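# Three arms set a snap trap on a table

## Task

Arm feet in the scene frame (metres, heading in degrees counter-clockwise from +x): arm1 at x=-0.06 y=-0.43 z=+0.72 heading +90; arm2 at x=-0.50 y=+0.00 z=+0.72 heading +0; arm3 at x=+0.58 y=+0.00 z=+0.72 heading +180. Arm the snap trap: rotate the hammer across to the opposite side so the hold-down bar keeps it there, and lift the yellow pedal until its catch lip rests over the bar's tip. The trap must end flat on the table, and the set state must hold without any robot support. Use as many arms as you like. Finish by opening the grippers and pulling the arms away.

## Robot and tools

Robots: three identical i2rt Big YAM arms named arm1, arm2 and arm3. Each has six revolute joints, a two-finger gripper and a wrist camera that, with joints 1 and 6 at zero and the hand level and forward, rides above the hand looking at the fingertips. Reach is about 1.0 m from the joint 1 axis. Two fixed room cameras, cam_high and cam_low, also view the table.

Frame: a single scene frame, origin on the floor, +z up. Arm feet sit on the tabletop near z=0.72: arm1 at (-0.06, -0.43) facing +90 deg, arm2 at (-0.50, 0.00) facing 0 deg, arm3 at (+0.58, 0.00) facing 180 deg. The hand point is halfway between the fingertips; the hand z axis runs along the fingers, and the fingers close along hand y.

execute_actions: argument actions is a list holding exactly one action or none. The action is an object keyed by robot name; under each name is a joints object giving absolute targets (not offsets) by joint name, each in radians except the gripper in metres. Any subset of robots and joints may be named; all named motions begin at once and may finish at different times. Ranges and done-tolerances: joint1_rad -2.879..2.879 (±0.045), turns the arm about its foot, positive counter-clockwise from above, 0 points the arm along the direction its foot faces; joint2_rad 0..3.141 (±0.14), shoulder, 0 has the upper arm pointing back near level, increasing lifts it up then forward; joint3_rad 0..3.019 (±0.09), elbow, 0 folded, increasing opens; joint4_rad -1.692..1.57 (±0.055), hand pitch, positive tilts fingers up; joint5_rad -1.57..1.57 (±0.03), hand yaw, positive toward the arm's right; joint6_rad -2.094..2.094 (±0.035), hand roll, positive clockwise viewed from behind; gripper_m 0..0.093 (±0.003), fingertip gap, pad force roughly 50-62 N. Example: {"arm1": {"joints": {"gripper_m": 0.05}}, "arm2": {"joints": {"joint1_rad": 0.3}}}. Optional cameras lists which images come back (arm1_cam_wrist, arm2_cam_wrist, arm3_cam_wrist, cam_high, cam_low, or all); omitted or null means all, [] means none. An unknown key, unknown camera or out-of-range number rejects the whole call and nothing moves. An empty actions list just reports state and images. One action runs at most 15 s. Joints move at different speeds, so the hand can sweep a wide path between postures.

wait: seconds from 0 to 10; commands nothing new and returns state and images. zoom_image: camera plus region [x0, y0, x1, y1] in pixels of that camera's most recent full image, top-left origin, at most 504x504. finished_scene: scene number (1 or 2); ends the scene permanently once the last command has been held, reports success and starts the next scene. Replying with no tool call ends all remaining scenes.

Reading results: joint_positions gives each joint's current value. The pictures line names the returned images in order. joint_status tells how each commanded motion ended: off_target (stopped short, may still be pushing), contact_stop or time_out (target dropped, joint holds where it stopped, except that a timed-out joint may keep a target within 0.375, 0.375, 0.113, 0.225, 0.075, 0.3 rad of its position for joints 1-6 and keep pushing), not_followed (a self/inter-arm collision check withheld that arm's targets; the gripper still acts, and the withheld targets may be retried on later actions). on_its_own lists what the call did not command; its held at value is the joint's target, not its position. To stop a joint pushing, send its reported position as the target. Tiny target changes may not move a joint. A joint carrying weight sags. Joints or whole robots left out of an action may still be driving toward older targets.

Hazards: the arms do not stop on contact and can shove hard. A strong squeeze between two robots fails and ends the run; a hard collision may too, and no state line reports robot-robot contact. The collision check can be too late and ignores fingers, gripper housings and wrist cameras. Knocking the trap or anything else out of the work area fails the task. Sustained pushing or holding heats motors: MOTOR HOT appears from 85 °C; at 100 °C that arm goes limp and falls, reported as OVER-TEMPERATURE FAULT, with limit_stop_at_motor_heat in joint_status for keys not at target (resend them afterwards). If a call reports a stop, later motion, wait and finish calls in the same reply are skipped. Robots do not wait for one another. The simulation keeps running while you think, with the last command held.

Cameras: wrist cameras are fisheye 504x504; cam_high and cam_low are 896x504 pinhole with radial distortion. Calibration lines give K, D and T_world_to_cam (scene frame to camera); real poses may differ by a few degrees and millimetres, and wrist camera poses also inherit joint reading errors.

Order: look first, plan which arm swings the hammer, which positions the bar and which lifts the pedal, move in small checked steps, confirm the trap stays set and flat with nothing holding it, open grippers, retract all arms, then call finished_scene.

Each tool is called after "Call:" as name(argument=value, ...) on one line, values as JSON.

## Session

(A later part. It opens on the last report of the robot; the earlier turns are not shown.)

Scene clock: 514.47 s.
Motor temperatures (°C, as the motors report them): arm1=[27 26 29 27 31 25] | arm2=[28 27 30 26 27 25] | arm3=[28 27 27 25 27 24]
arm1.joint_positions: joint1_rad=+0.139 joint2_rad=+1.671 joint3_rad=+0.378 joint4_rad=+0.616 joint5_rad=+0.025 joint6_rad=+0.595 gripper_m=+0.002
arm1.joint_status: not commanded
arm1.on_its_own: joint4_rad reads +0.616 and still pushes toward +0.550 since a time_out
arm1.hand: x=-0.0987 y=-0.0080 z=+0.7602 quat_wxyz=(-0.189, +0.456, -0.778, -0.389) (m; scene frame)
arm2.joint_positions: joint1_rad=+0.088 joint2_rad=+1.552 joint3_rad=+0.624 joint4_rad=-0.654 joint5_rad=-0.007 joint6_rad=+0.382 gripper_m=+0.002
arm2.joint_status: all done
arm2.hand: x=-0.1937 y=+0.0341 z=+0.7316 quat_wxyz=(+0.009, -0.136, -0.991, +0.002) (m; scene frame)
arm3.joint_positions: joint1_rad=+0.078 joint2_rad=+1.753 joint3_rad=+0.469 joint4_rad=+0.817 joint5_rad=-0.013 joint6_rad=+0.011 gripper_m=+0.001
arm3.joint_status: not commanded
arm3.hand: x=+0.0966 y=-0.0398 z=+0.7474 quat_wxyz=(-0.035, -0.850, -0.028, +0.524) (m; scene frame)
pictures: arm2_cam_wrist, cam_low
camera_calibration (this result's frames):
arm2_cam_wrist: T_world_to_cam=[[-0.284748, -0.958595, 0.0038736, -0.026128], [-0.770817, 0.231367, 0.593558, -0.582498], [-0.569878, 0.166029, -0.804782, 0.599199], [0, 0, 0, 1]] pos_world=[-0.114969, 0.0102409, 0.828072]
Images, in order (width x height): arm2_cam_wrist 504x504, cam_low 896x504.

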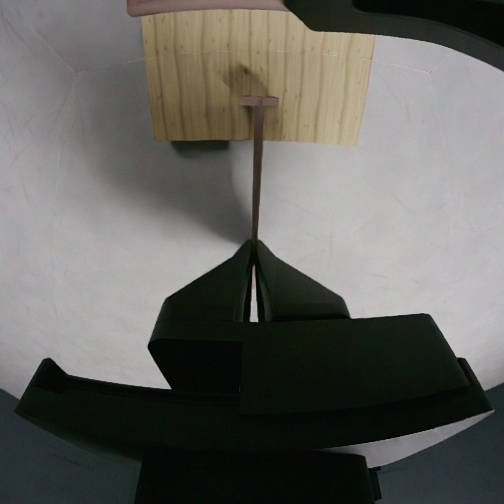

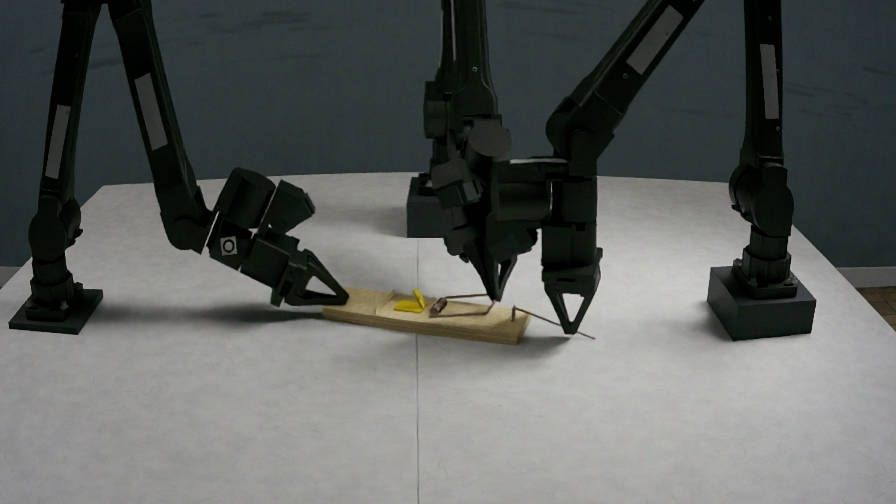

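Call:
execute_actions(actions=[{"arm2":{"joints":{"joint2_rad":1.407,"joint3_rad":0.665,"joint4_rad":-0.825}}}], cameras=["cam_low"])

Call:
execute_actions(actions=[{"arm2":{"joints":{"joint1_rad":0.065,"joint2_rad":1.375,"joint3_rad":0.768,"joint4_rad":-0.95,"joint6_rad":0.355}}}], cameras=["cam_low","arm2_cam_wrist","cam_high"])

Scene clock: 533.07 s.
Motor temperatures (°C, as the motors report them): arm1=[27 26 29 27 31 25] | arm2=[28 27 29 26 27 25] | arm3=[28 27 27 25 27 24]
arm1.joint_positions: joint1_rad=+0.139 joint2_rad=+1.671 joint3_rad=+0.378 joint4_rad=+0.616 joint5_rad=+0.025 joint6_rad=+0.595 gripper_m=+0.002
arm1.joint_status: not commanded
arm1.on_its_own: joint4_rad reads +0.616 and still pushes toward +0.550 since a time_out
arm1.hand: x=-0.0987 y=-0.0080 z=+0.7602 quat_wxyz=(-0.189, +0.456, -0.778, -0.389) (m; scene frame)
arm2.joint_positions: joint1_rad=+0.089 joint2_rad=+1.405 joint3_rad=+0.649 joint4_rad=-0.794 joint5_rad=-0.001 joint6_rad=+0.384 gripper_m=+0.001
arm2.joint_status: all done
arm2.hand: x=-0.1928 y=+0.0339 z=+0.7800 quat_wxyz=(-0.007, -0.136, -0.991, +0.001) (m; scene frame)
arm3.joint_positions: joint1_rad=+0.078 joint2_rad=+1.753 joint3_rad=+0.469 joint4_rad=+0.817 joint5_rad=-0.013 joint6_rad=+0.011 gripper_m=+0.001
arm3.joint_status: not commanded
arm3.hand: x=+0.0966 y=-0.0398 z=+0.7474 quat_wxyz=(-0.035, -0.850, -0.028, +0.524) (m; scene frame)
pictures: cam_low
Images, in order (width x height): cam_low 896x504.

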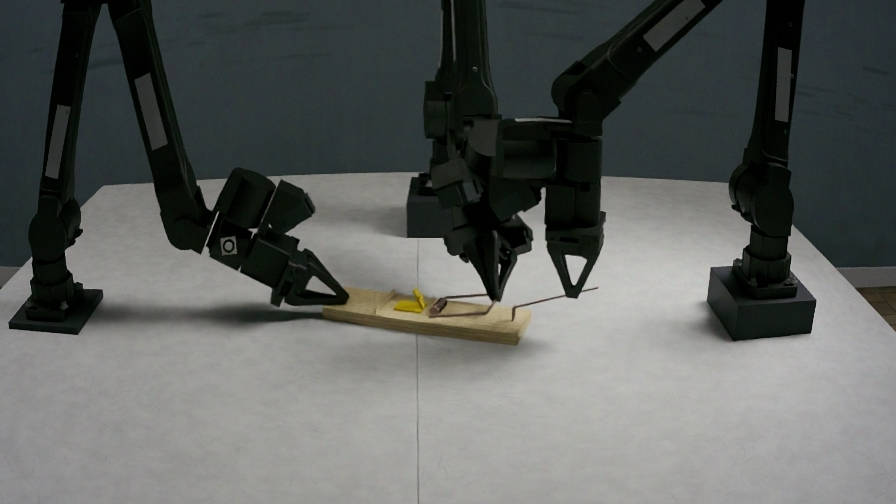

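Scene clock: 533.83 s.
Motor temperatures (°C, as the motors report them): arm1=[27 26 29 27 31 25] | arm2=[28 27 30 26 27 25] | arm3=[28 27 27 25 27 24]
arm1.joint_positions: joint1_rad=+0.139 joint2_rad=+1.671 joint3_rad=+0.378 joint4_rad=+0.615 joint5_rad=+0.024 joint6_rad=+0.596 gripper_m=+0.002
arm1.joint_status: not commanded
arm1.on_its_own: joint4_rad reads +0.615 and still pushes toward +0.550 since a time_out
arm1.hand: x=-0.0990 y=-0.0082 z=+0.7601 quat_wxyz=(-0.188, +0.456, -0.778, -0.389) (m; scene frame)
arm2.joint_positions: joint1_rad=+0.070 joint2_rad=+1.400 joint3_rad=+0.736 joint4_rad=-0.916 joint5_rad=-0.002 joint6_rad=+0.371 gripper_m=+0.001
arm2.joint_status: all done
arm2.hand: x=-0.1783 y=+0.0296 z=+0.8068 quat_wxyz=(+0.008, -0.139, -0.990, +0.004) (m; scene frame)
arm3.joint_positions: joint1_rad=+0.078 joint2_rad=+1.753 joint3_rad=+0.469 joint4_rad=+0.817 joint5_rad=-0.013 joint6_rad=+0.011 gripper_m=+0.001
arm3.joint_status: not commanded
arm3.hand: x=+0.0966 y=-0.0398 z=+0.7475 quat_wxyz=(-0.035, -0.850, -0.028, +0.524) (m; scene frame)
pictures: arm2_cam_wrist, cam_high, cam_low
camera_calibration (this result's frames):
arm2_cam_wrist: T_world_to_cam=[[-0.291241, -0.956621, 0.00748149, -0.0304612], [-0.770916, 0.23932, 0.590266, -0.611765], [-0.566451, 0.166142, -0.807174, 0.671792], [0, 0, 0, 1]] pos_world=[-0.099954, 0.00565497, 0.903586]
Images, in order (width x height): arm2_cam_wrist 504x504, cam_high 896x504, cam_low 896x504.

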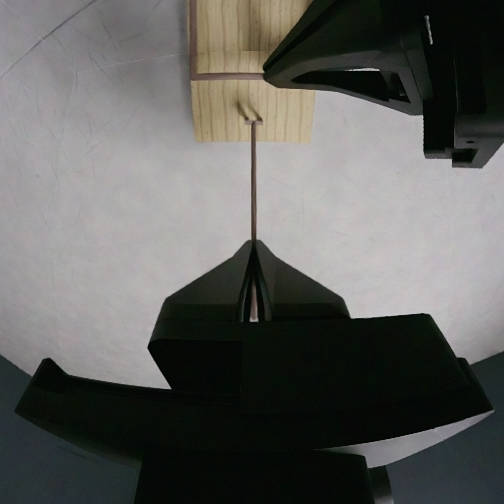

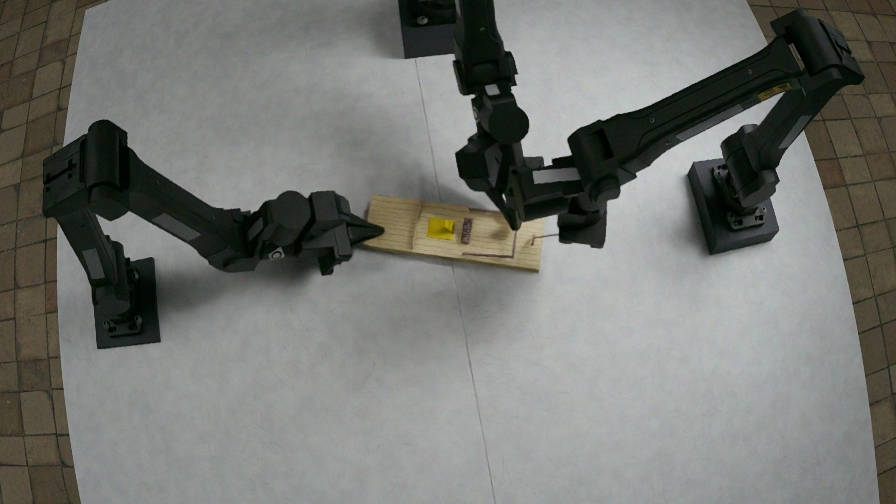

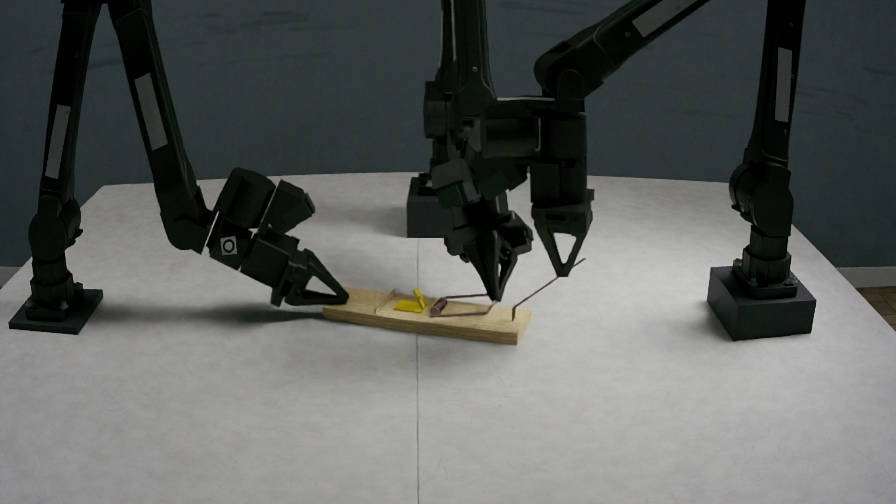

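Call:
execute_actions(actions=[{"arm2":{"joints":{"joint1_rad":0.086,"joint2_rad":1.255,"joint3_rad":0.655,"joint4_rad":-0.67,"joint5_rad":0.10,"joint6_rad":0.36}}}], cameras=["cam_low","arm2_cam_wrist","cam_high"])

Scene clock: 549.40 s.
Motor temperatures (°C, as the motors report them): arm1=[27 26 29 27 31 25] | arm2=[28 27 31 26 27 25] | arm3=[28 27 27 25 27 24]
arm1.joint_positions: joint1_rad=+0.139 joint2_rad=+1.671 joint3_rad=+0.378 joint4_rad=+0.611 joint5_rad=+0.016 joint6_rad=+0.596 gripper_m=+0.002
arm1.joint_status: not commanded
arm1.on_its_own: joint4_rad reads +0.611 and still pushes toward +0.550 since a time_out
arm1.hand: x=-0.1003 y=-0.0089 z=+0.7594 quat_wxyz=(-0.184, +0.458, -0.778, -0.389) (m; scene frame)
arm2.joint_positions: joint1_rad=+0.090 joint2_rad=+1.259 joint3_rad=+0.653 joint4_rad=-0.683 joint5_rad=+0.096 joint6_rad=+0.369 gripper_m=+0.001
arm2.joint_status: all done
arm2.hand: x=-0.1477 y=+0.0230 z=+0.8311 quat_wxyz=(-0.144, -0.133, -0.980, +0.017) (m; scene frame)
arm3.joint_positions: joint1_rad=+0.078 joint2_rad=+1.754 joint3_rad=+0.469 joint4_rad=+0.819 joint5_rad=-0.013 joint6_rad=+0.011 gripper_m=+0.001
arm3.joint_status: not commanded
arm3.hand: x=+0.0965 y=-0.0398 z=+0.7475 quat_wxyz=(-0.035, -0.850, -0.028, +0.525) (m; scene frame)
pictures: arm2_cam_wrist, cam_high, cam_low
camera_calibration (this result's frames):
arm2_cam_wrist: T_world_to_cam=[[-0.279101, -0.960168, -0.0134004, -0.00882604], [-0.910891, 0.260309, 0.320184, -0.397737], [-0.303942, 0.10157, -0.947261, 0.866519], [0, 0, 0, 1]] pos_world=[-0.101386, 0.00704751, 0.94805]
Images, in order (width x height): arm2_cam_wrist 504x504, cam_high 896x504, cam_low 896x504.

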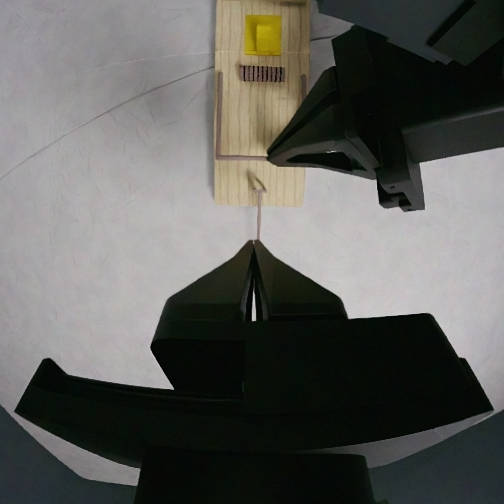

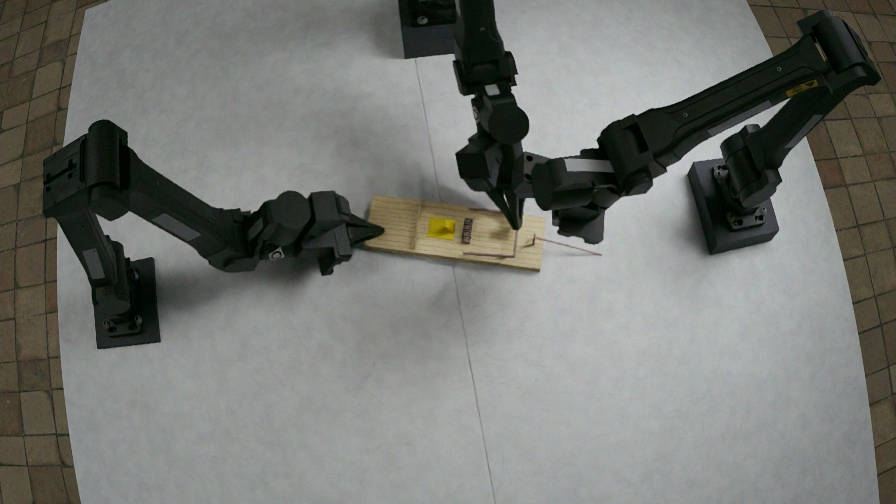

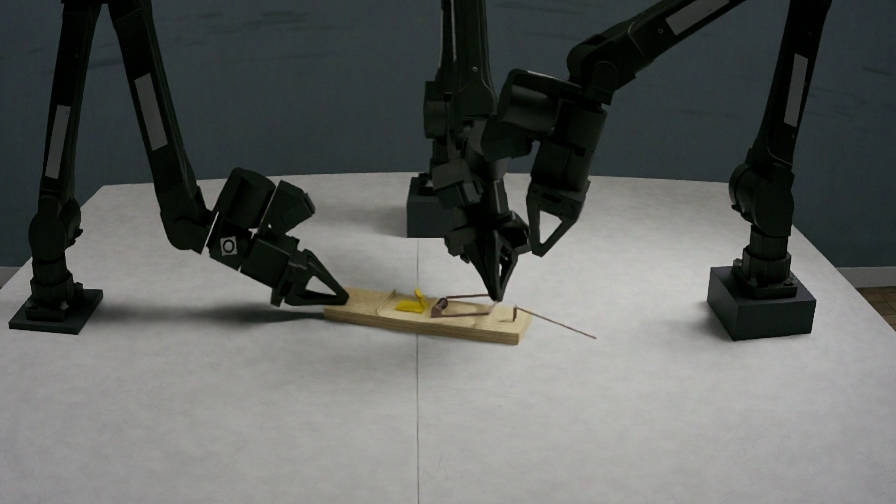

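Call:
execute_actions(actions=[{"arm2":{"joints":{"joint1_rad":0.50,"joint2_rad":1.45,"joint3_rad":0.50,"joint4_rad":-0.2}}}], cameras=[])

Call:
execute_actions(actions=[{"arm2":{"joints":{"joint1_rad":0.52,"joint2_rad":1.66,"joint3_rad":0.435,"joint4_rad":0.05,"joint5_rad":1.0,"joint6_rad":1.14}}}], cameras=["cam_low","arm2_cam_wrist","cam_high"])

Scene clock: 579.37 s.
Motor temperatures (°C, as the motors report them): arm1=[27 26 29 27 31 25] | arm2=[28 27 31 26 27 25] | arm3=[28 27 27 25 27 24]
arm1.joint_positions: joint1_rad=+0.139 joint2_rad=+1.671 joint3_rad=+0.378 joint4_rad=+0.611 joint5_rad=+0.016 joint6_rad=+0.596 gripper_m=+0.002
arm1.joint_status: not commanded
arm1.on_its_own: joint4_rad reads +0.611 and still pushes toward +0.550 since a time_out
arm1.hand: x=-0.1003 y=-0.0089 z=+0.7594 quat_wxyz=(-0.184, +0.458, -0.778, -0.389) (m; scene frame)
arm2.joint_positions: joint1_rad=+0.499 joint2_rad=+1.456 joint3_rad=+0.488 joint4_rad=-0.214 joint5_rad=+0.099 joint6_rad=+0.369 gripper_m=+0.001
arm2.joint_status: all done
arm2.hand: x=-0.1831 y=+0.1616 z=+0.7450 quat_wxyz=(-0.192, +0.065, -0.979, -0.036) (m; scene frame)
arm3.joint_positions: joint1_rad=+0.078 joint2_rad=+1.754 joint3_rad=+0.469 joint4_rad=+0.819 joint5_rad=-0.013 joint6_rad=+0.011 gripper_m=+0.001
arm3.joint_status: not commanded
arm3.hand: x=+0.0965 y=-0.0398 z=+0.7475 quat_wxyz=(-0.035, -0.850, -0.028, +0.525) (m; scene frame)
pictures: none
No camera images: the call's "cameras" was empty. Leave "cameras" out to get every camera's image.

Scene clock: 581.10 s.
Motor temperatures (°C, as the motors report them): arm1=[27 26 29 27 31 25] | arm2=[28 27 31 26 27 25] | arm3=[28 27 27 25 27 24]
arm1.joint_positions: joint1_rad=+0.139 joint2_rad=+1.671 joint3_rad=+0.378 joint4_rad=+0.611 joint5_rad=+0.016 joint6_rad=+0.596 gripper_m=+0.002
arm1.joint_status: not commanded
arm1.on_its_own: joint4_rad reads +0.611 and still pushes toward +0.550 since a time_out
arm1.hand: x=-0.1003 y=-0.0089 z=+0.7594 quat_wxyz=(-0.184, +0.458, -0.778, -0.389) (m; scene frame)
arm2.joint_positions: joint1_rad=+0.528 joint2_rad=+1.648 joint3_rad=+0.435 joint4_rad=+0.044 joint5_rad=+0.996 joint6_rad=+1.123 gripper_m=+0.001
arm2.joint_status: all done
arm2.hand: x=-0.1534 y=+0.0427 z=+0.7635 quat_wxyz=(-0.463, -0.332, -0.800, +0.187) (m; scene frame)
arm3.joint_positions: joint1_rad=+0.078 joint2_rad=+1.754 joint3_rad=+0.469 joint4_rad=+0.819 joint5_rad=-0.013 joint6_rad=+0.011 gripper_m=+0.001
arm3.joint_status: not commanded
arm3.hand: x=+0.0965 y=-0.0398 z=+0.7475 quat_wxyz=(-0.035, -0.850, -0.028, +0.525) (m; scene frame)
pictures: arm2_cam_wrist, cam_high, cam_low
camera_calibration (this result's frames):
arm2_cam_wrist: T_world_to_cam=[[-0.70905, -0.704752, -0.0239196, -0.0612617], [-0.633866, 0.651861, -0.416283, 0.201668], [0.308969, -0.280004, -0.90892, 0.879754], [0, 0, 0, 1]] pos_world=[-0.187424, 0.0717008, 0.882112]
Images, in order (width x height): arm2_cam_wrist 504x504, cam_high 896x504, cam_low 896x504.

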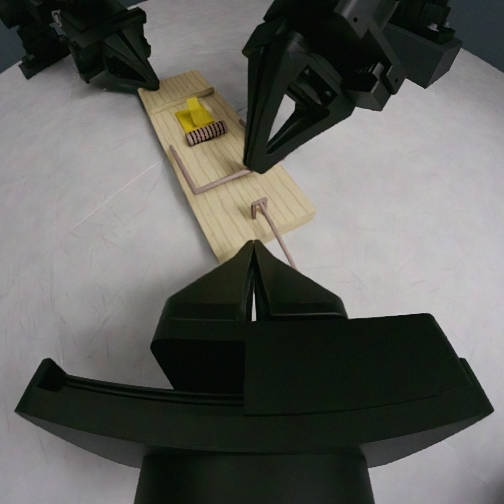

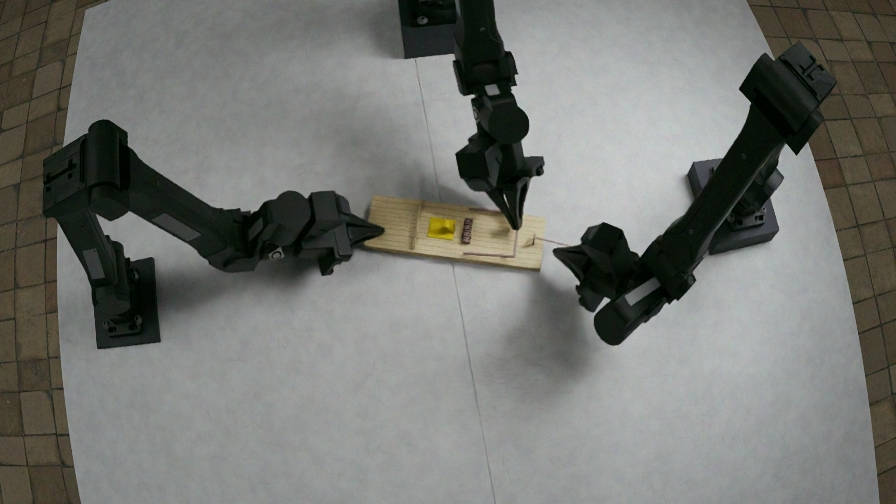

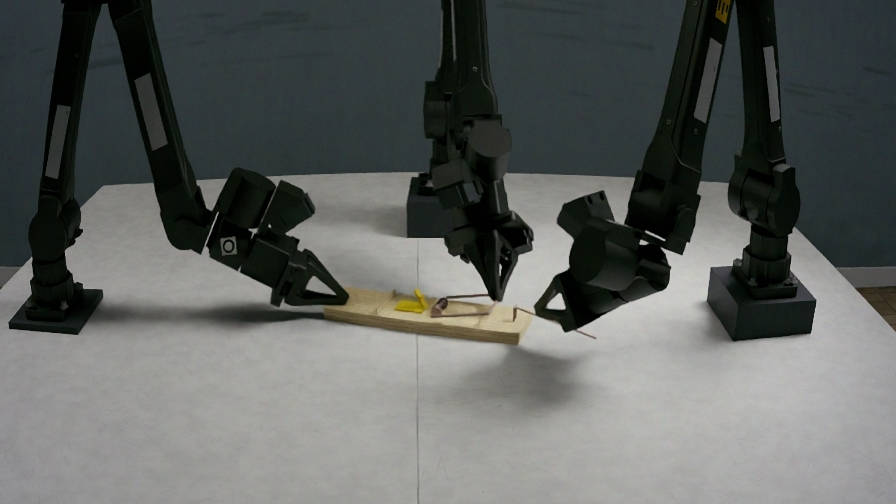

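Call:
execute_actions(actions=[{"arm2":{"joints":{"joint1_rad":0.60,"joint2_rad":1.77,"joint3_rad":0.645,"joint4_rad":-0.57,"joint5_rad":1.05,"joint6_rad":1.72}}}], cameras=[])

Call:
execute_actions(actions=[{"arm2":{"joints":{"joint2_rad":1.835,"joint3_rad":0.634,"joint4_rad":-0.49}}}], cameras=["cam_low","arm2_cam_wrist","cam_high"])

Scene clock: 605.53 s.
Motor temperatures (°C, as the motors report them): arm1=[27 26 29 27 31 25] | arm2=[28 27 29 26 28 25] | arm3=[28 27 27 25 27 24]
arm1.joint_positions: joint1_rad=+0.139 joint2_rad=+1.671 joint3_rad=+0.378 joint4_rad=+0.611 joint5_rad=+0.016 joint6_rad=+0.596 gripper_m=+0.002
arm1.joint_status: not commanded
arm1.on_its_own: joint4_rad reads +0.611 and still pushes toward +0.550 since a time_out
arm1.hand: x=-0.1003 y=-0.0089 z=+0.7594 quat_wxyz=(-0.184, +0.458, -0.778, -0.389) (m; scene frame)
arm2.joint_positions: joint1_rad=+0.600 joint2_rad=+1.761 joint3_rad=+0.642 joint4_rad=-0.560 joint5_rad=+1.047 joint6_rad=+1.703 gripper_m=+0.001
arm2.joint_status: all done
arm2.hand: x=-0.1615 y=+0.0587 z=+0.7594 quat_wxyz=(-0.439, -0.420, -0.756, +0.245) (m; scene frame)
arm3.joint_positions: joint1_rad=+0.078 joint2_rad=+1.754 joint3_rad=+0.469 joint4_rad=+0.819 joint5_rad=-0.013 joint6_rad=+0.011 gripper_m=+0.001
arm3.joint_status: not commanded
arm3.hand: x=+0.0965 y=-0.0398 z=+0.7475 quat_wxyz=(-0.035, -0.850, -0.028, +0.525) (m; scene frame)
pictures: none
No camera images: the call's "cameras" was empty. Leave "cameras" out to get every camera's image.

Scene clock: 606.27 s.
Motor temperatures (°C, as the motors report them): arm1=[27 26 29 27 31 25] | arm2=[28 27 29 26 28 25] | arm3=[28 27 27 25 27 24]
arm1.joint_positions: joint1_rad=+0.139 joint2_rad=+1.671 joint3_rad=+0.378 joint4_rad=+0.611 joint5_rad=+0.016 joint6_rad=+0.596 gripper_m=+0.002
arm1.joint_status: not commanded
arm1.on_its_own: joint4_rad reads +0.611 and still pushes toward +0.550 since a time_out
arm1.hand: x=-0.1003 y=-0.0089 z=+0.7594 quat_wxyz=(-0.184, +0.458, -0.778, -0.389) (m; scene frame)
arm2.joint_positions: joint1_rad=+0.600 joint2_rad=+1.820 joint3_rad=+0.637 joint4_rad=-0.500 joint5_rad=+1.048 joint6_rad=+1.704 gripper_m=+0.001
arm2.joint_status: all done
arm2.hand: x=-0.1631 y=+0.0575 z=+0.7408 quat_wxyz=(-0.438, -0.419, -0.756, +0.247) (m; scene frame)
arm3.joint_positions: joint1_rad=+0.078 joint2_rad=+1.754 joint3_rad=+0.469 joint4_rad=+0.819 joint5_rad=-0.013 joint6_rad=+0.011 gripper_m=+0.001
arm3.joint_status: not commanded
arm3.hand: x=+0.0965 y=-0.0398 z=+0.7475 quat_wxyz=(-0.035, -0.850, -0.028, +0.525) (m; scene frame)
pictures: arm2_cam_wrist, cam_high, cam_low
camera_calibration (this result's frames):
arm2_cam_wrist: T_world_to_cam=[[-0.852483, -0.522669, -0.00943049, -0.102867], [-0.470331, 0.774743, -0.422565, 0.200754], [0.228168, -0.355794, -0.906283, 0.855499], [0, 0, 0, 1]] pos_world=[-0.188469, 0.0950835, 0.859187]
Images, in order (width x height): arm2_cam_wrist 504x504, cam_high 896x504, cam_low 896x504.

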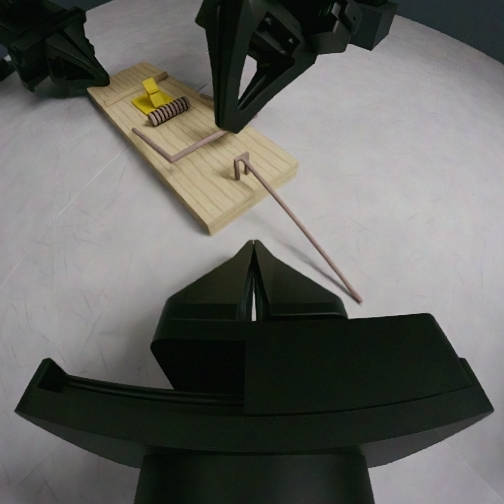

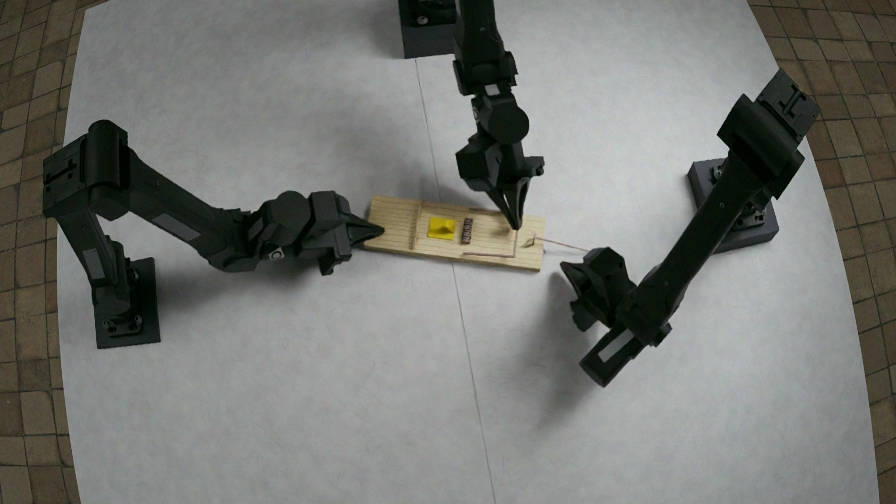

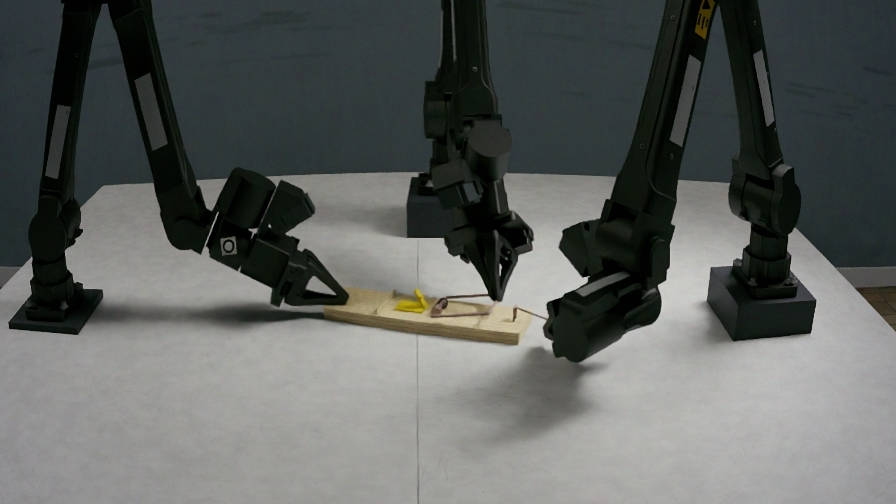

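Call:
execute_actions(actions=[{"arm2":{"joints":{"joint1_rad":0.54,"joint2_rad":1.865,"joint4_rad":-0.46}}}], cameras=["arm2_cam_wrist"])

Call:
execute_actions(actions=[{"arm2":{"joints":{"joint1_rad":0.47}}}], cameras=["cam_low","arm2_cam_wrist","arm1_cam_wrist"])

Scene clock: 614.77 s.
Motor temperatures (°C, as the motors report them): arm1=[27 26 29 27 31 25] | arm2=[28 27 29 26 28 25] | arm3=[28 27 27 25 27 24]
arm1.joint_positions: joint1_rad=+0.139 joint2_rad=+1.671 joint3_rad=+0.378 joint4_rad=+0.611 joint5_rad=+0.016 joint6_rad=+0.596 gripper_m=+0.002
arm1.joint_status: not commanded
arm1.on_its_own: joint4_rad reads +0.611 and still pushes toward +0.550 since a time_out
arm1.hand: x=-0.1003 y=-0.0089 z=+0.7594 quat_wxyz=(-0.184, +0.458, -0.778, -0.389) (m; scene frame)
arm2.joint_positions: joint1_rad=+0.540 joint2_rad=+1.845 joint3_rad=+0.637 joint4_rad=-0.470 joint5_rad=+1.048 joint6_rad=+1.704 gripper_m=+0.001
arm2.joint_status: all done
arm2.hand: x=-0.1598 y=+0.0376 z=+0.7333 quat_wxyz=(-0.432, -0.442, -0.743, +0.258) (m; scene frame)
arm3.joint_positions: joint1_rad=+0.078 joint2_rad=+1.754 joint3_rad=+0.469 joint4_rad=+0.819 joint5_rad=-0.013 joint6_rad=+0.011 gripper_m=+0.001
arm3.joint_status: not commanded
arm3.hand: x=+0.0965 y=-0.0398 z=+0.7475 quat_wxyz=(-0.035, -0.850, -0.028, +0.525) (m; scene frame)
pictures: arm2_cam_wrist
camera_calibration (this result's frames):
arm2_cam_wrist: T_world_to_cam=[[-0.881998, -0.471028, -0.0145459, -0.113421], [-0.421484, 0.802282, -0.422723, 0.221426], [0.210784, -0.36671, -0.906142, 0.838404], [0, 0, 0, 1]] pos_world=[-0.183432, 0.0763804, 0.851665]
Images, in order (width x height): arm2_cam_wrist 504x504.

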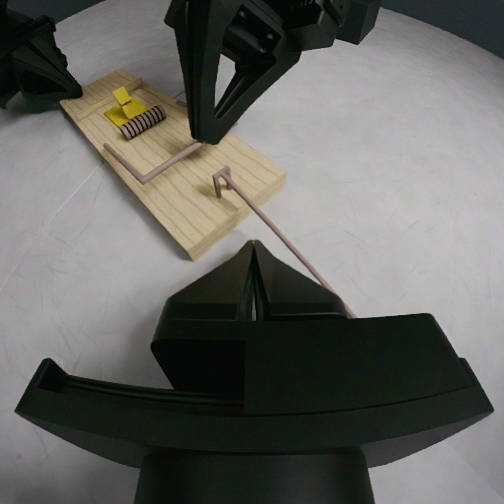

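Scene clock: 615.50 s.
Motor temperatures (°C, as the motors report them): arm1=[27 26 29 27 31 25] | arm2=[28 27 29 26 28 25] | arm3=[28 27 27 25 27 24]
arm1.joint_positions: joint1_rad=+0.139 joint2_rad=+1.671 joint3_rad=+0.378 joint4_rad=+0.611 joint5_rad=+0.016 joint6_rad=+0.596 gripper_m=+0.002
arm1.joint_status: not commanded
arm1.on_its_own: joint4_rad reads +0.611 and still pushes toward +0.550 since a time_out
arm1.hand: x=-0.1003 y=-0.0089 z=+0.7594 quat_wxyz=(-0.184, +0.458, -0.778, -0.389) (m; scene frame)
arm2.joint_positions: joint1_rad=+0.474 joint2_rad=+1.845 joint3_rad=+0.637 joint4_rad=-0.466 joint5_rad=+1.047 joint6_rad=+1.704 gripper_m=+0.001
arm2.joint_status: all done
arm2.hand: x=-0.1576 y=+0.0155 z=+0.7332 quat_wxyz=(-0.424, -0.467, -0.727, +0.271) (m; scene frame)
arm3.joint_positions: joint1_rad=+0.078 joint2_rad=+1.754 joint3_rad=+0.469 joint4_rad=+0.819 joint5_rad=-0.013 joint6_rad=+0.011 gripper_m=+0.001
arm3.joint_status: not commanded
arm3.hand: x=+0.0965 y=-0.0398 z=+0.7475 quat_wxyz=(-0.035, -0.850, -0.028, +0.525) (m; scene frame)
pictures: arm1_cam_wrist, arm2_cam_wrist, cam_low
camera_calibration (this result's frames):
arm1_cam_wrist: T_world_to_cam=[[0.852877, -0.289338, -0.434608, 0.415626], [-0.384308, -0.911356, -0.147439, 0.0702025], [-0.353423, 0.292771, -0.888469, 0.767642], [0, 0, 0, 1]] pos_world=[-0.0561955, -0.0405075, 0.873011]
arm2_cam_wrist: T_world_to_cam=[[-0.910937, -0.412129, -0.0185481, -0.124374], [-0.366416, 0.828919, -0.42265, 0.248272], [0.189561, -0.378211, -0.906103, 0.826546], [0, 0, 0, 1]] pos_world=[-0.179007, 0.0555529, 0.851561]
Images, in order (width x height): arm1_cam_wrist 504x504, arm2_cam_wrist 504x504, cam_low 896x504.

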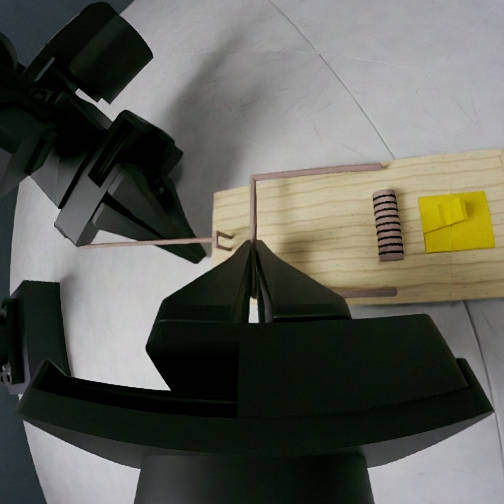

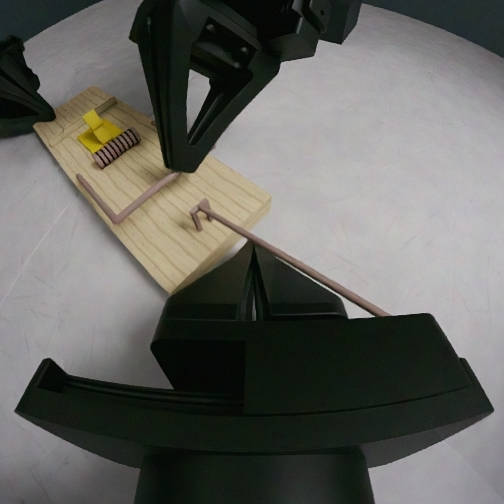

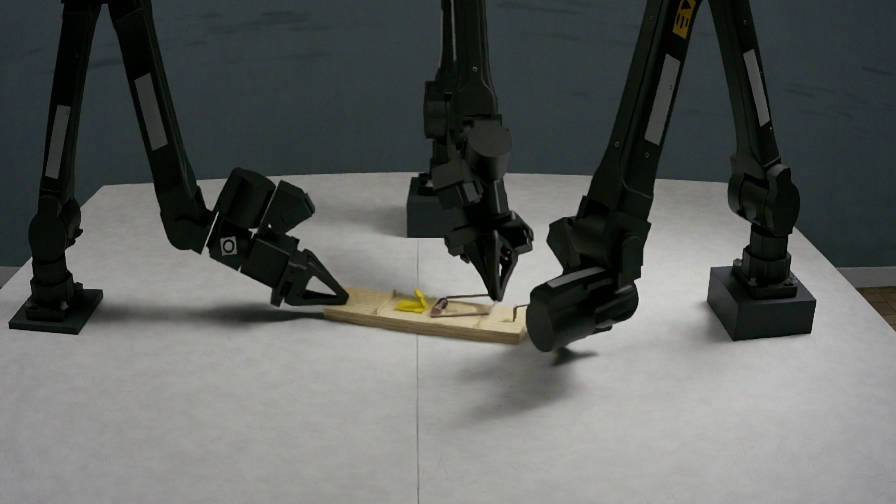

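Call:
execute_actions(actions=[{"arm2":{"joints":{"joint2_rad":1.66,"joint3_rad":0.665,"joint4_rad":-0.68}}}], cameras=["cam_high","arm2_cam_wrist","arm1_cam_wrist"])

Scene clock: 625.37 s.
Motor temperatures (°C, as the motors report them): arm1=[27 26 29 27 31 25] | arm2=[28 27 29 26 28 25] | arm3=[28 27 27 25 27 24]
arm1.joint_positions: joint1_rad=+0.139 joint2_rad=+1.671 joint3_rad=+0.378 joint4_rad=+0.611 joint5_rad=+0.016 joint6_rad=+0.596 gripper_m=+0.002
arm1.joint_status: not commanded
arm1.on_its_own: joint4_rad reads +0.611 and still pushes toward +0.550 since a time_out
arm1.hand: x=-0.1003 y=-0.0089 z=+0.7594 quat_wxyz=(-0.184, +0.458, -0.778, -0.389) (m; scene frame)
arm2.joint_positions: joint1_rad=+0.474 joint2_rad=+1.647 joint3_rad=+0.653 joint4_rad=-0.670 joint5_rad=+1.048 joint6_rad=+1.704 gripper_m=+0.001
arm2.joint_status: all done
arm2.hand: x=-0.1543 y=+0.0173 z=+0.7966 quat_wxyz=(-0.427, -0.470, -0.725, +0.267) (m; scene frame)
arm3.joint_positions: joint1_rad=+0.078 joint2_rad=+1.754 joint3_rad=+0.469 joint4_rad=+0.819 joint5_rad=-0.013 joint6_rad=+0.011 gripper_m=+0.001
arm3.joint_status: not commanded
arm3.hand: x=+0.0965 y=-0.0398 z=+0.7475 quat_wxyz=(-0.035, -0.850, -0.028, +0.525) (m; scene frame)
pictures: arm1_cam_wrist, arm2_cam_wrist, cam_high
camera_calibration (this result's frames):
arm1_cam_wrist: T_world_to_cam=[[0.852877, -0.289338, -0.434608, 0.415626], [-0.384308, -0.911356, -0.147439, 0.0702025], [-0.353423, 0.292771, -0.888469, 0.767642], [0, 0, 0, 1]] pos_world=[-0.0561955, -0.0405075, 0.873011]
arm2_cam_wrist: T_world_to_cam=[[-0.910625, -0.412169, -0.0296602, -0.110595], [-0.362205, 0.830666, -0.42285, 0.275506], [0.198923, -0.374315, -0.905714, 0.885184], [0, 0, 0, 1]] pos_world=[-0.177005, 0.0568999, 0.914941]
Images, in order (width x height): arm1_cam_wrist 504x504, arm2_cam_wrist 504x504, cam_high 896x504.

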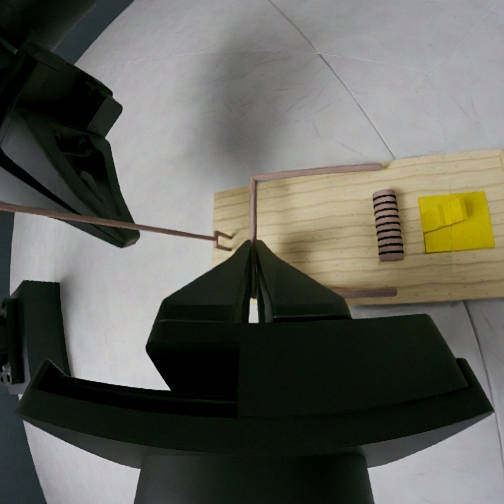

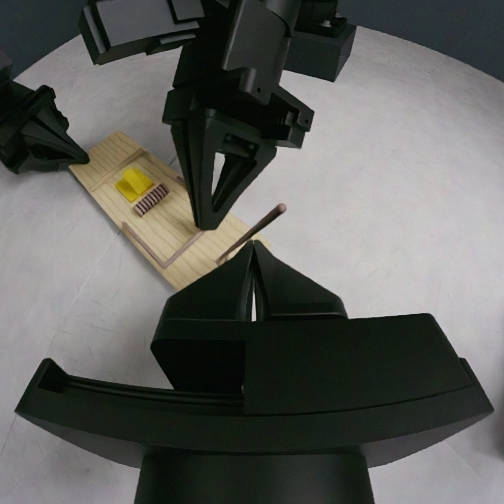

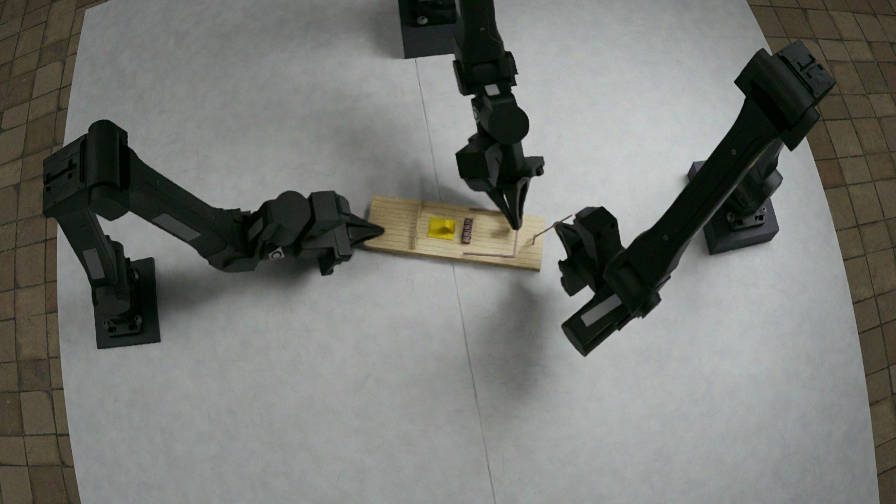

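Call:
execute_actions(actions=[{"arm2":{"joints":{"joint1_rad":0.396,"joint2_rad":1.69,"joint3_rad":0.797,"joint4_rad":-0.775}}}])

Scene clock: 637.20 s.
Motor temperatures (°C, as the motors report them): arm1=[27 26 29 27 30 25] | arm2=[28 27 29 26 28 25] | arm3=[28 27 27 25 27 24]
arm1.joint_positions: joint1_rad=+0.139 joint2_rad=+1.671 joint3_rad=+0.378 joint4_rad=+0.611 joint5_rad=+0.016 joint6_rad=+0.597 gripper_m=+0.002
arm1.joint_status: not commanded
arm1.on_its_own: joint4_rad reads +0.611 and still pushes toward +0.550 since a time_out
arm1.hand: x=-0.1002 y=-0.0089 z=+0.7594 quat_wxyz=(-0.184, +0.458, -0.778, -0.389) (m; scene frame)
arm2.joint_positions: joint1_rad=+0.394 joint2_rad=+1.676 joint3_rad=+0.783 joint4_rad=-0.765 joint5_rad=+1.048 joint6_rad=+1.704 gripper_m=+0.001
arm2.joint_status: all done
arm2.hand: x=-0.1149 y=+0.0069 z=+0.8159 quat_wxyz=(-0.417, -0.500, -0.705, +0.282) (m; scene frame)
arm3.joint_positions: joint1_rad=+0.078 joint2_rad=+1.754 joint3_rad=+0.469 joint4_rad=+0.819 joint5_rad=-0.013 joint6_rad=+0.011 gripper_m=+0.001
arm3.joint_status: not commanded
arm3.hand: x=+0.0965 y=-0.0398 z=+0.7475 quat_wxyz=(-0.035, -0.850, -0.028, +0.525) (m; scene frame)
pictures: arm1_cam_wrist, arm2_cam_wrist, arm3_cam_wrist, cam_high, cam_low
camera_calibration (this result's frames):
arm1_cam_wrist: T_world_to_cam=[[0.852301, -0.290231, -0.435142, 0.415911], [-0.38533, -0.910973, -0.147136, 0.0699039], [-0.3537, 0.293077, -0.888258, 0.767478], [0, 0, 0, 1]] pos_world=[-0.0560889, -0.0405398, 0.872985]
arm2_cam_wrist: T_world_to_cam=[[-0.940698, -0.337408, -0.035264, -0.0778118], [-0.291816, 0.857807, -0.423096, 0.314715], [0.173006, -0.387715, -0.905399, 0.887711], [0, 0, 0, 1]] pos_world=[-0.134937, 0.0479595, 0.934143]
arm3_cam_wrist: T_world_to_cam=[[-0.0762013, 0.996828, -0.022946, 0.0632131], [0.885057, 0.0570229, -0.461977, 0.271146], [-0.459203, -0.0555118, -0.886595, 0.82818], [0, 0, 0, 1]] pos_world=[0.145141, -0.0325004, 0.860974]
Images, in order (width x height): arm1_cam_wrist 504x504, arm2_cam_wrist 504x504, arm3_cam_wrist 504x504, cam_high 896x504, cam_low 896x504.

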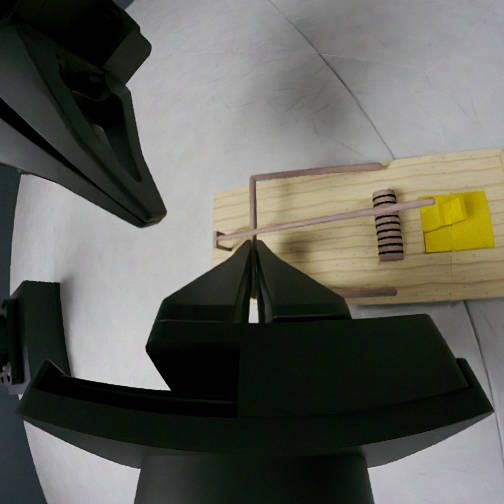

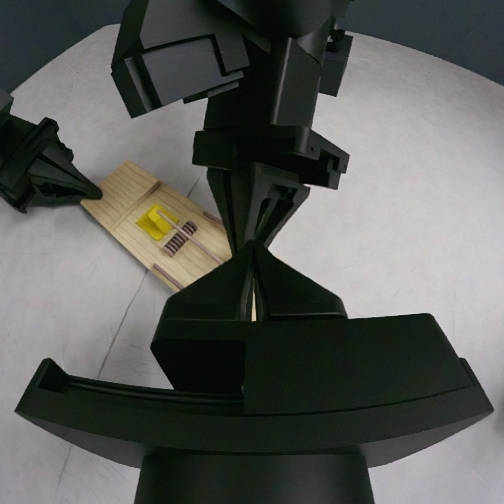

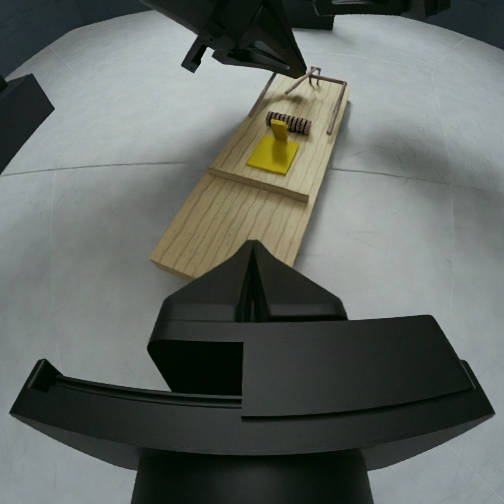

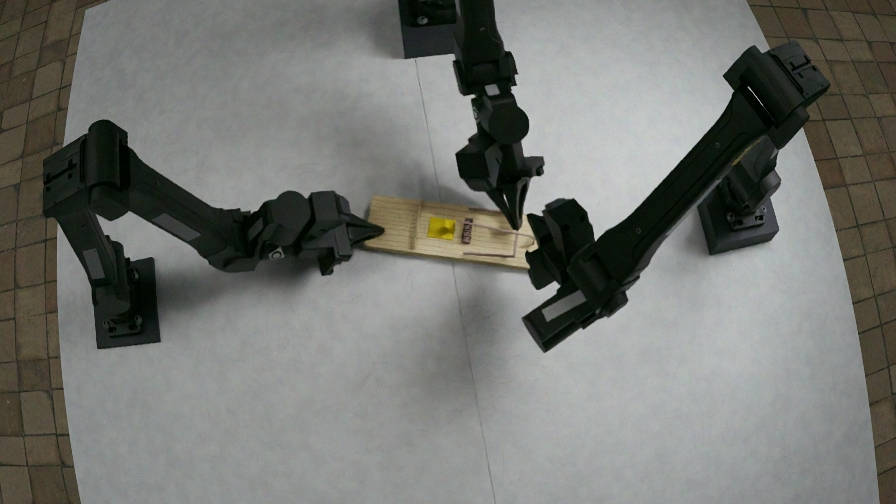

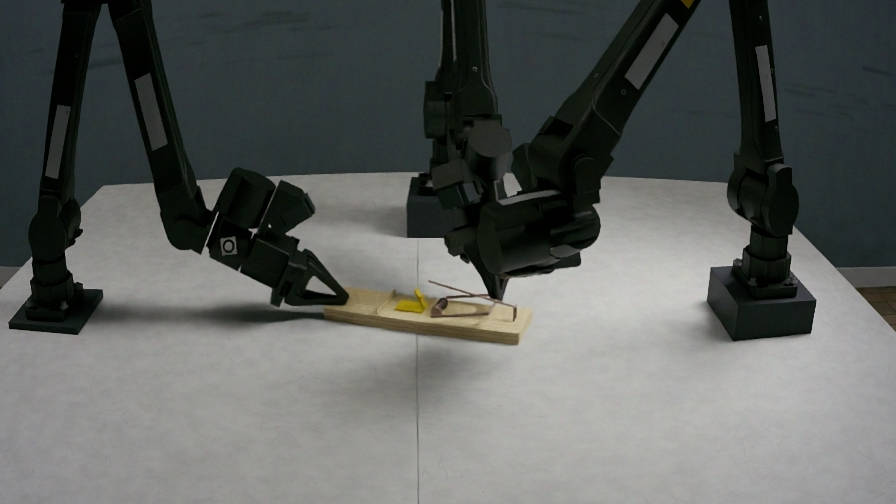

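Call:
execute_actions(actions=[{"arm1":{"joints":{"joint2_rad":1.78,"joint3_rad":0.34}},"arm2":{"joints":{"joint1_rad":0.8}}}], cameras=["cam_low","arm1_cam_wrist"])

Call:
zoom_image(camera="cam_low", region=[370, 260, 550, 350])

Scene clock: 643.20 s.
Motor temperatures (°C, as the motors report them): arm1=[27 26 29 27 30 25] | arm2=[28 27 30 26 28 25] | arm3=[28 27 27 25 27 24]
arm1.joint_positions: joint1_rad=+0.139 joint2_rad=+1.693 joint3_rad=+0.383 joint4_rad=+0.611 joint5_rad=+0.014 joint6_rad=+0.601 gripper_m=+0.002
arm1.joint_status: all done
arm1.on_its_own: joint4_rad reads +0.611 and still pushes toward +0.550 since a time_out
arm1.hand: x=-0.1007 y=-0.0095 z=+0.7522 quat_wxyz=(-0.179, +0.458, -0.782, -0.383) (m; scene frame)
arm2.joint_positions: joint1_rad=+0.808 joint2_rad=+1.676 joint3_rad=+0.783 joint4_rad=-0.765 joint5_rad=+1.048 joint6_rad=+1.704 gripper_m=+0.001
arm2.joint_status: all done
arm2.hand: x=-0.1501 y=+0.1612 z=+0.8150 quat_wxyz=(-0.464, -0.344, -0.794, +0.190) (m; scene frame)
arm3.joint_positions: joint1_rad=+0.078 joint2_rad=+1.754 joint3_rad=+0.469 joint4_rad=+0.819 joint5_rad=-0.013 joint6_rad=+0.011 gripper_m=+0.001
arm3.joint_status: not commanded
arm3.hand: x=+0.0965 y=-0.0398 z=+0.7475 quat_wxyz=(-0.035, -0.850, -0.028, +0.525) (m; scene frame)
pictures: arm1_cam_wrist, cam_low
camera_calibration (this result's frames):
arm1_cam_wrist: T_world_to_cam=[[0.850938, -0.298262, -0.432371, 0.410692], [-0.386525, -0.912936, -0.13094, 0.0557891], [-0.355673, 0.278544, -0.892138, 0.763729], [0, 0, 0, 1]] pos_world=[-0.0562719, -0.0393063, 0.866228]
Images, in order (width x height): arm1_cam_wrist 504x504, cam_low 896x504.

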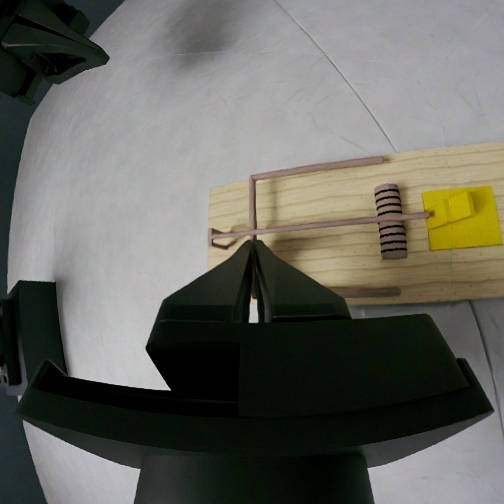

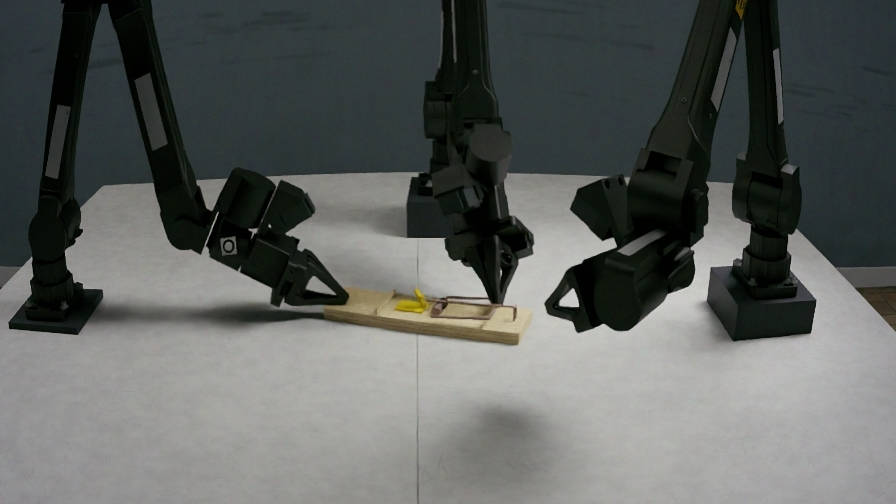

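Region (370, 260, 550, 350) of cam_low's 896x504 image, scaled by 2.800, with more detail than that image has.

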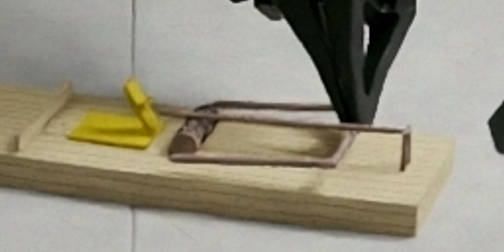

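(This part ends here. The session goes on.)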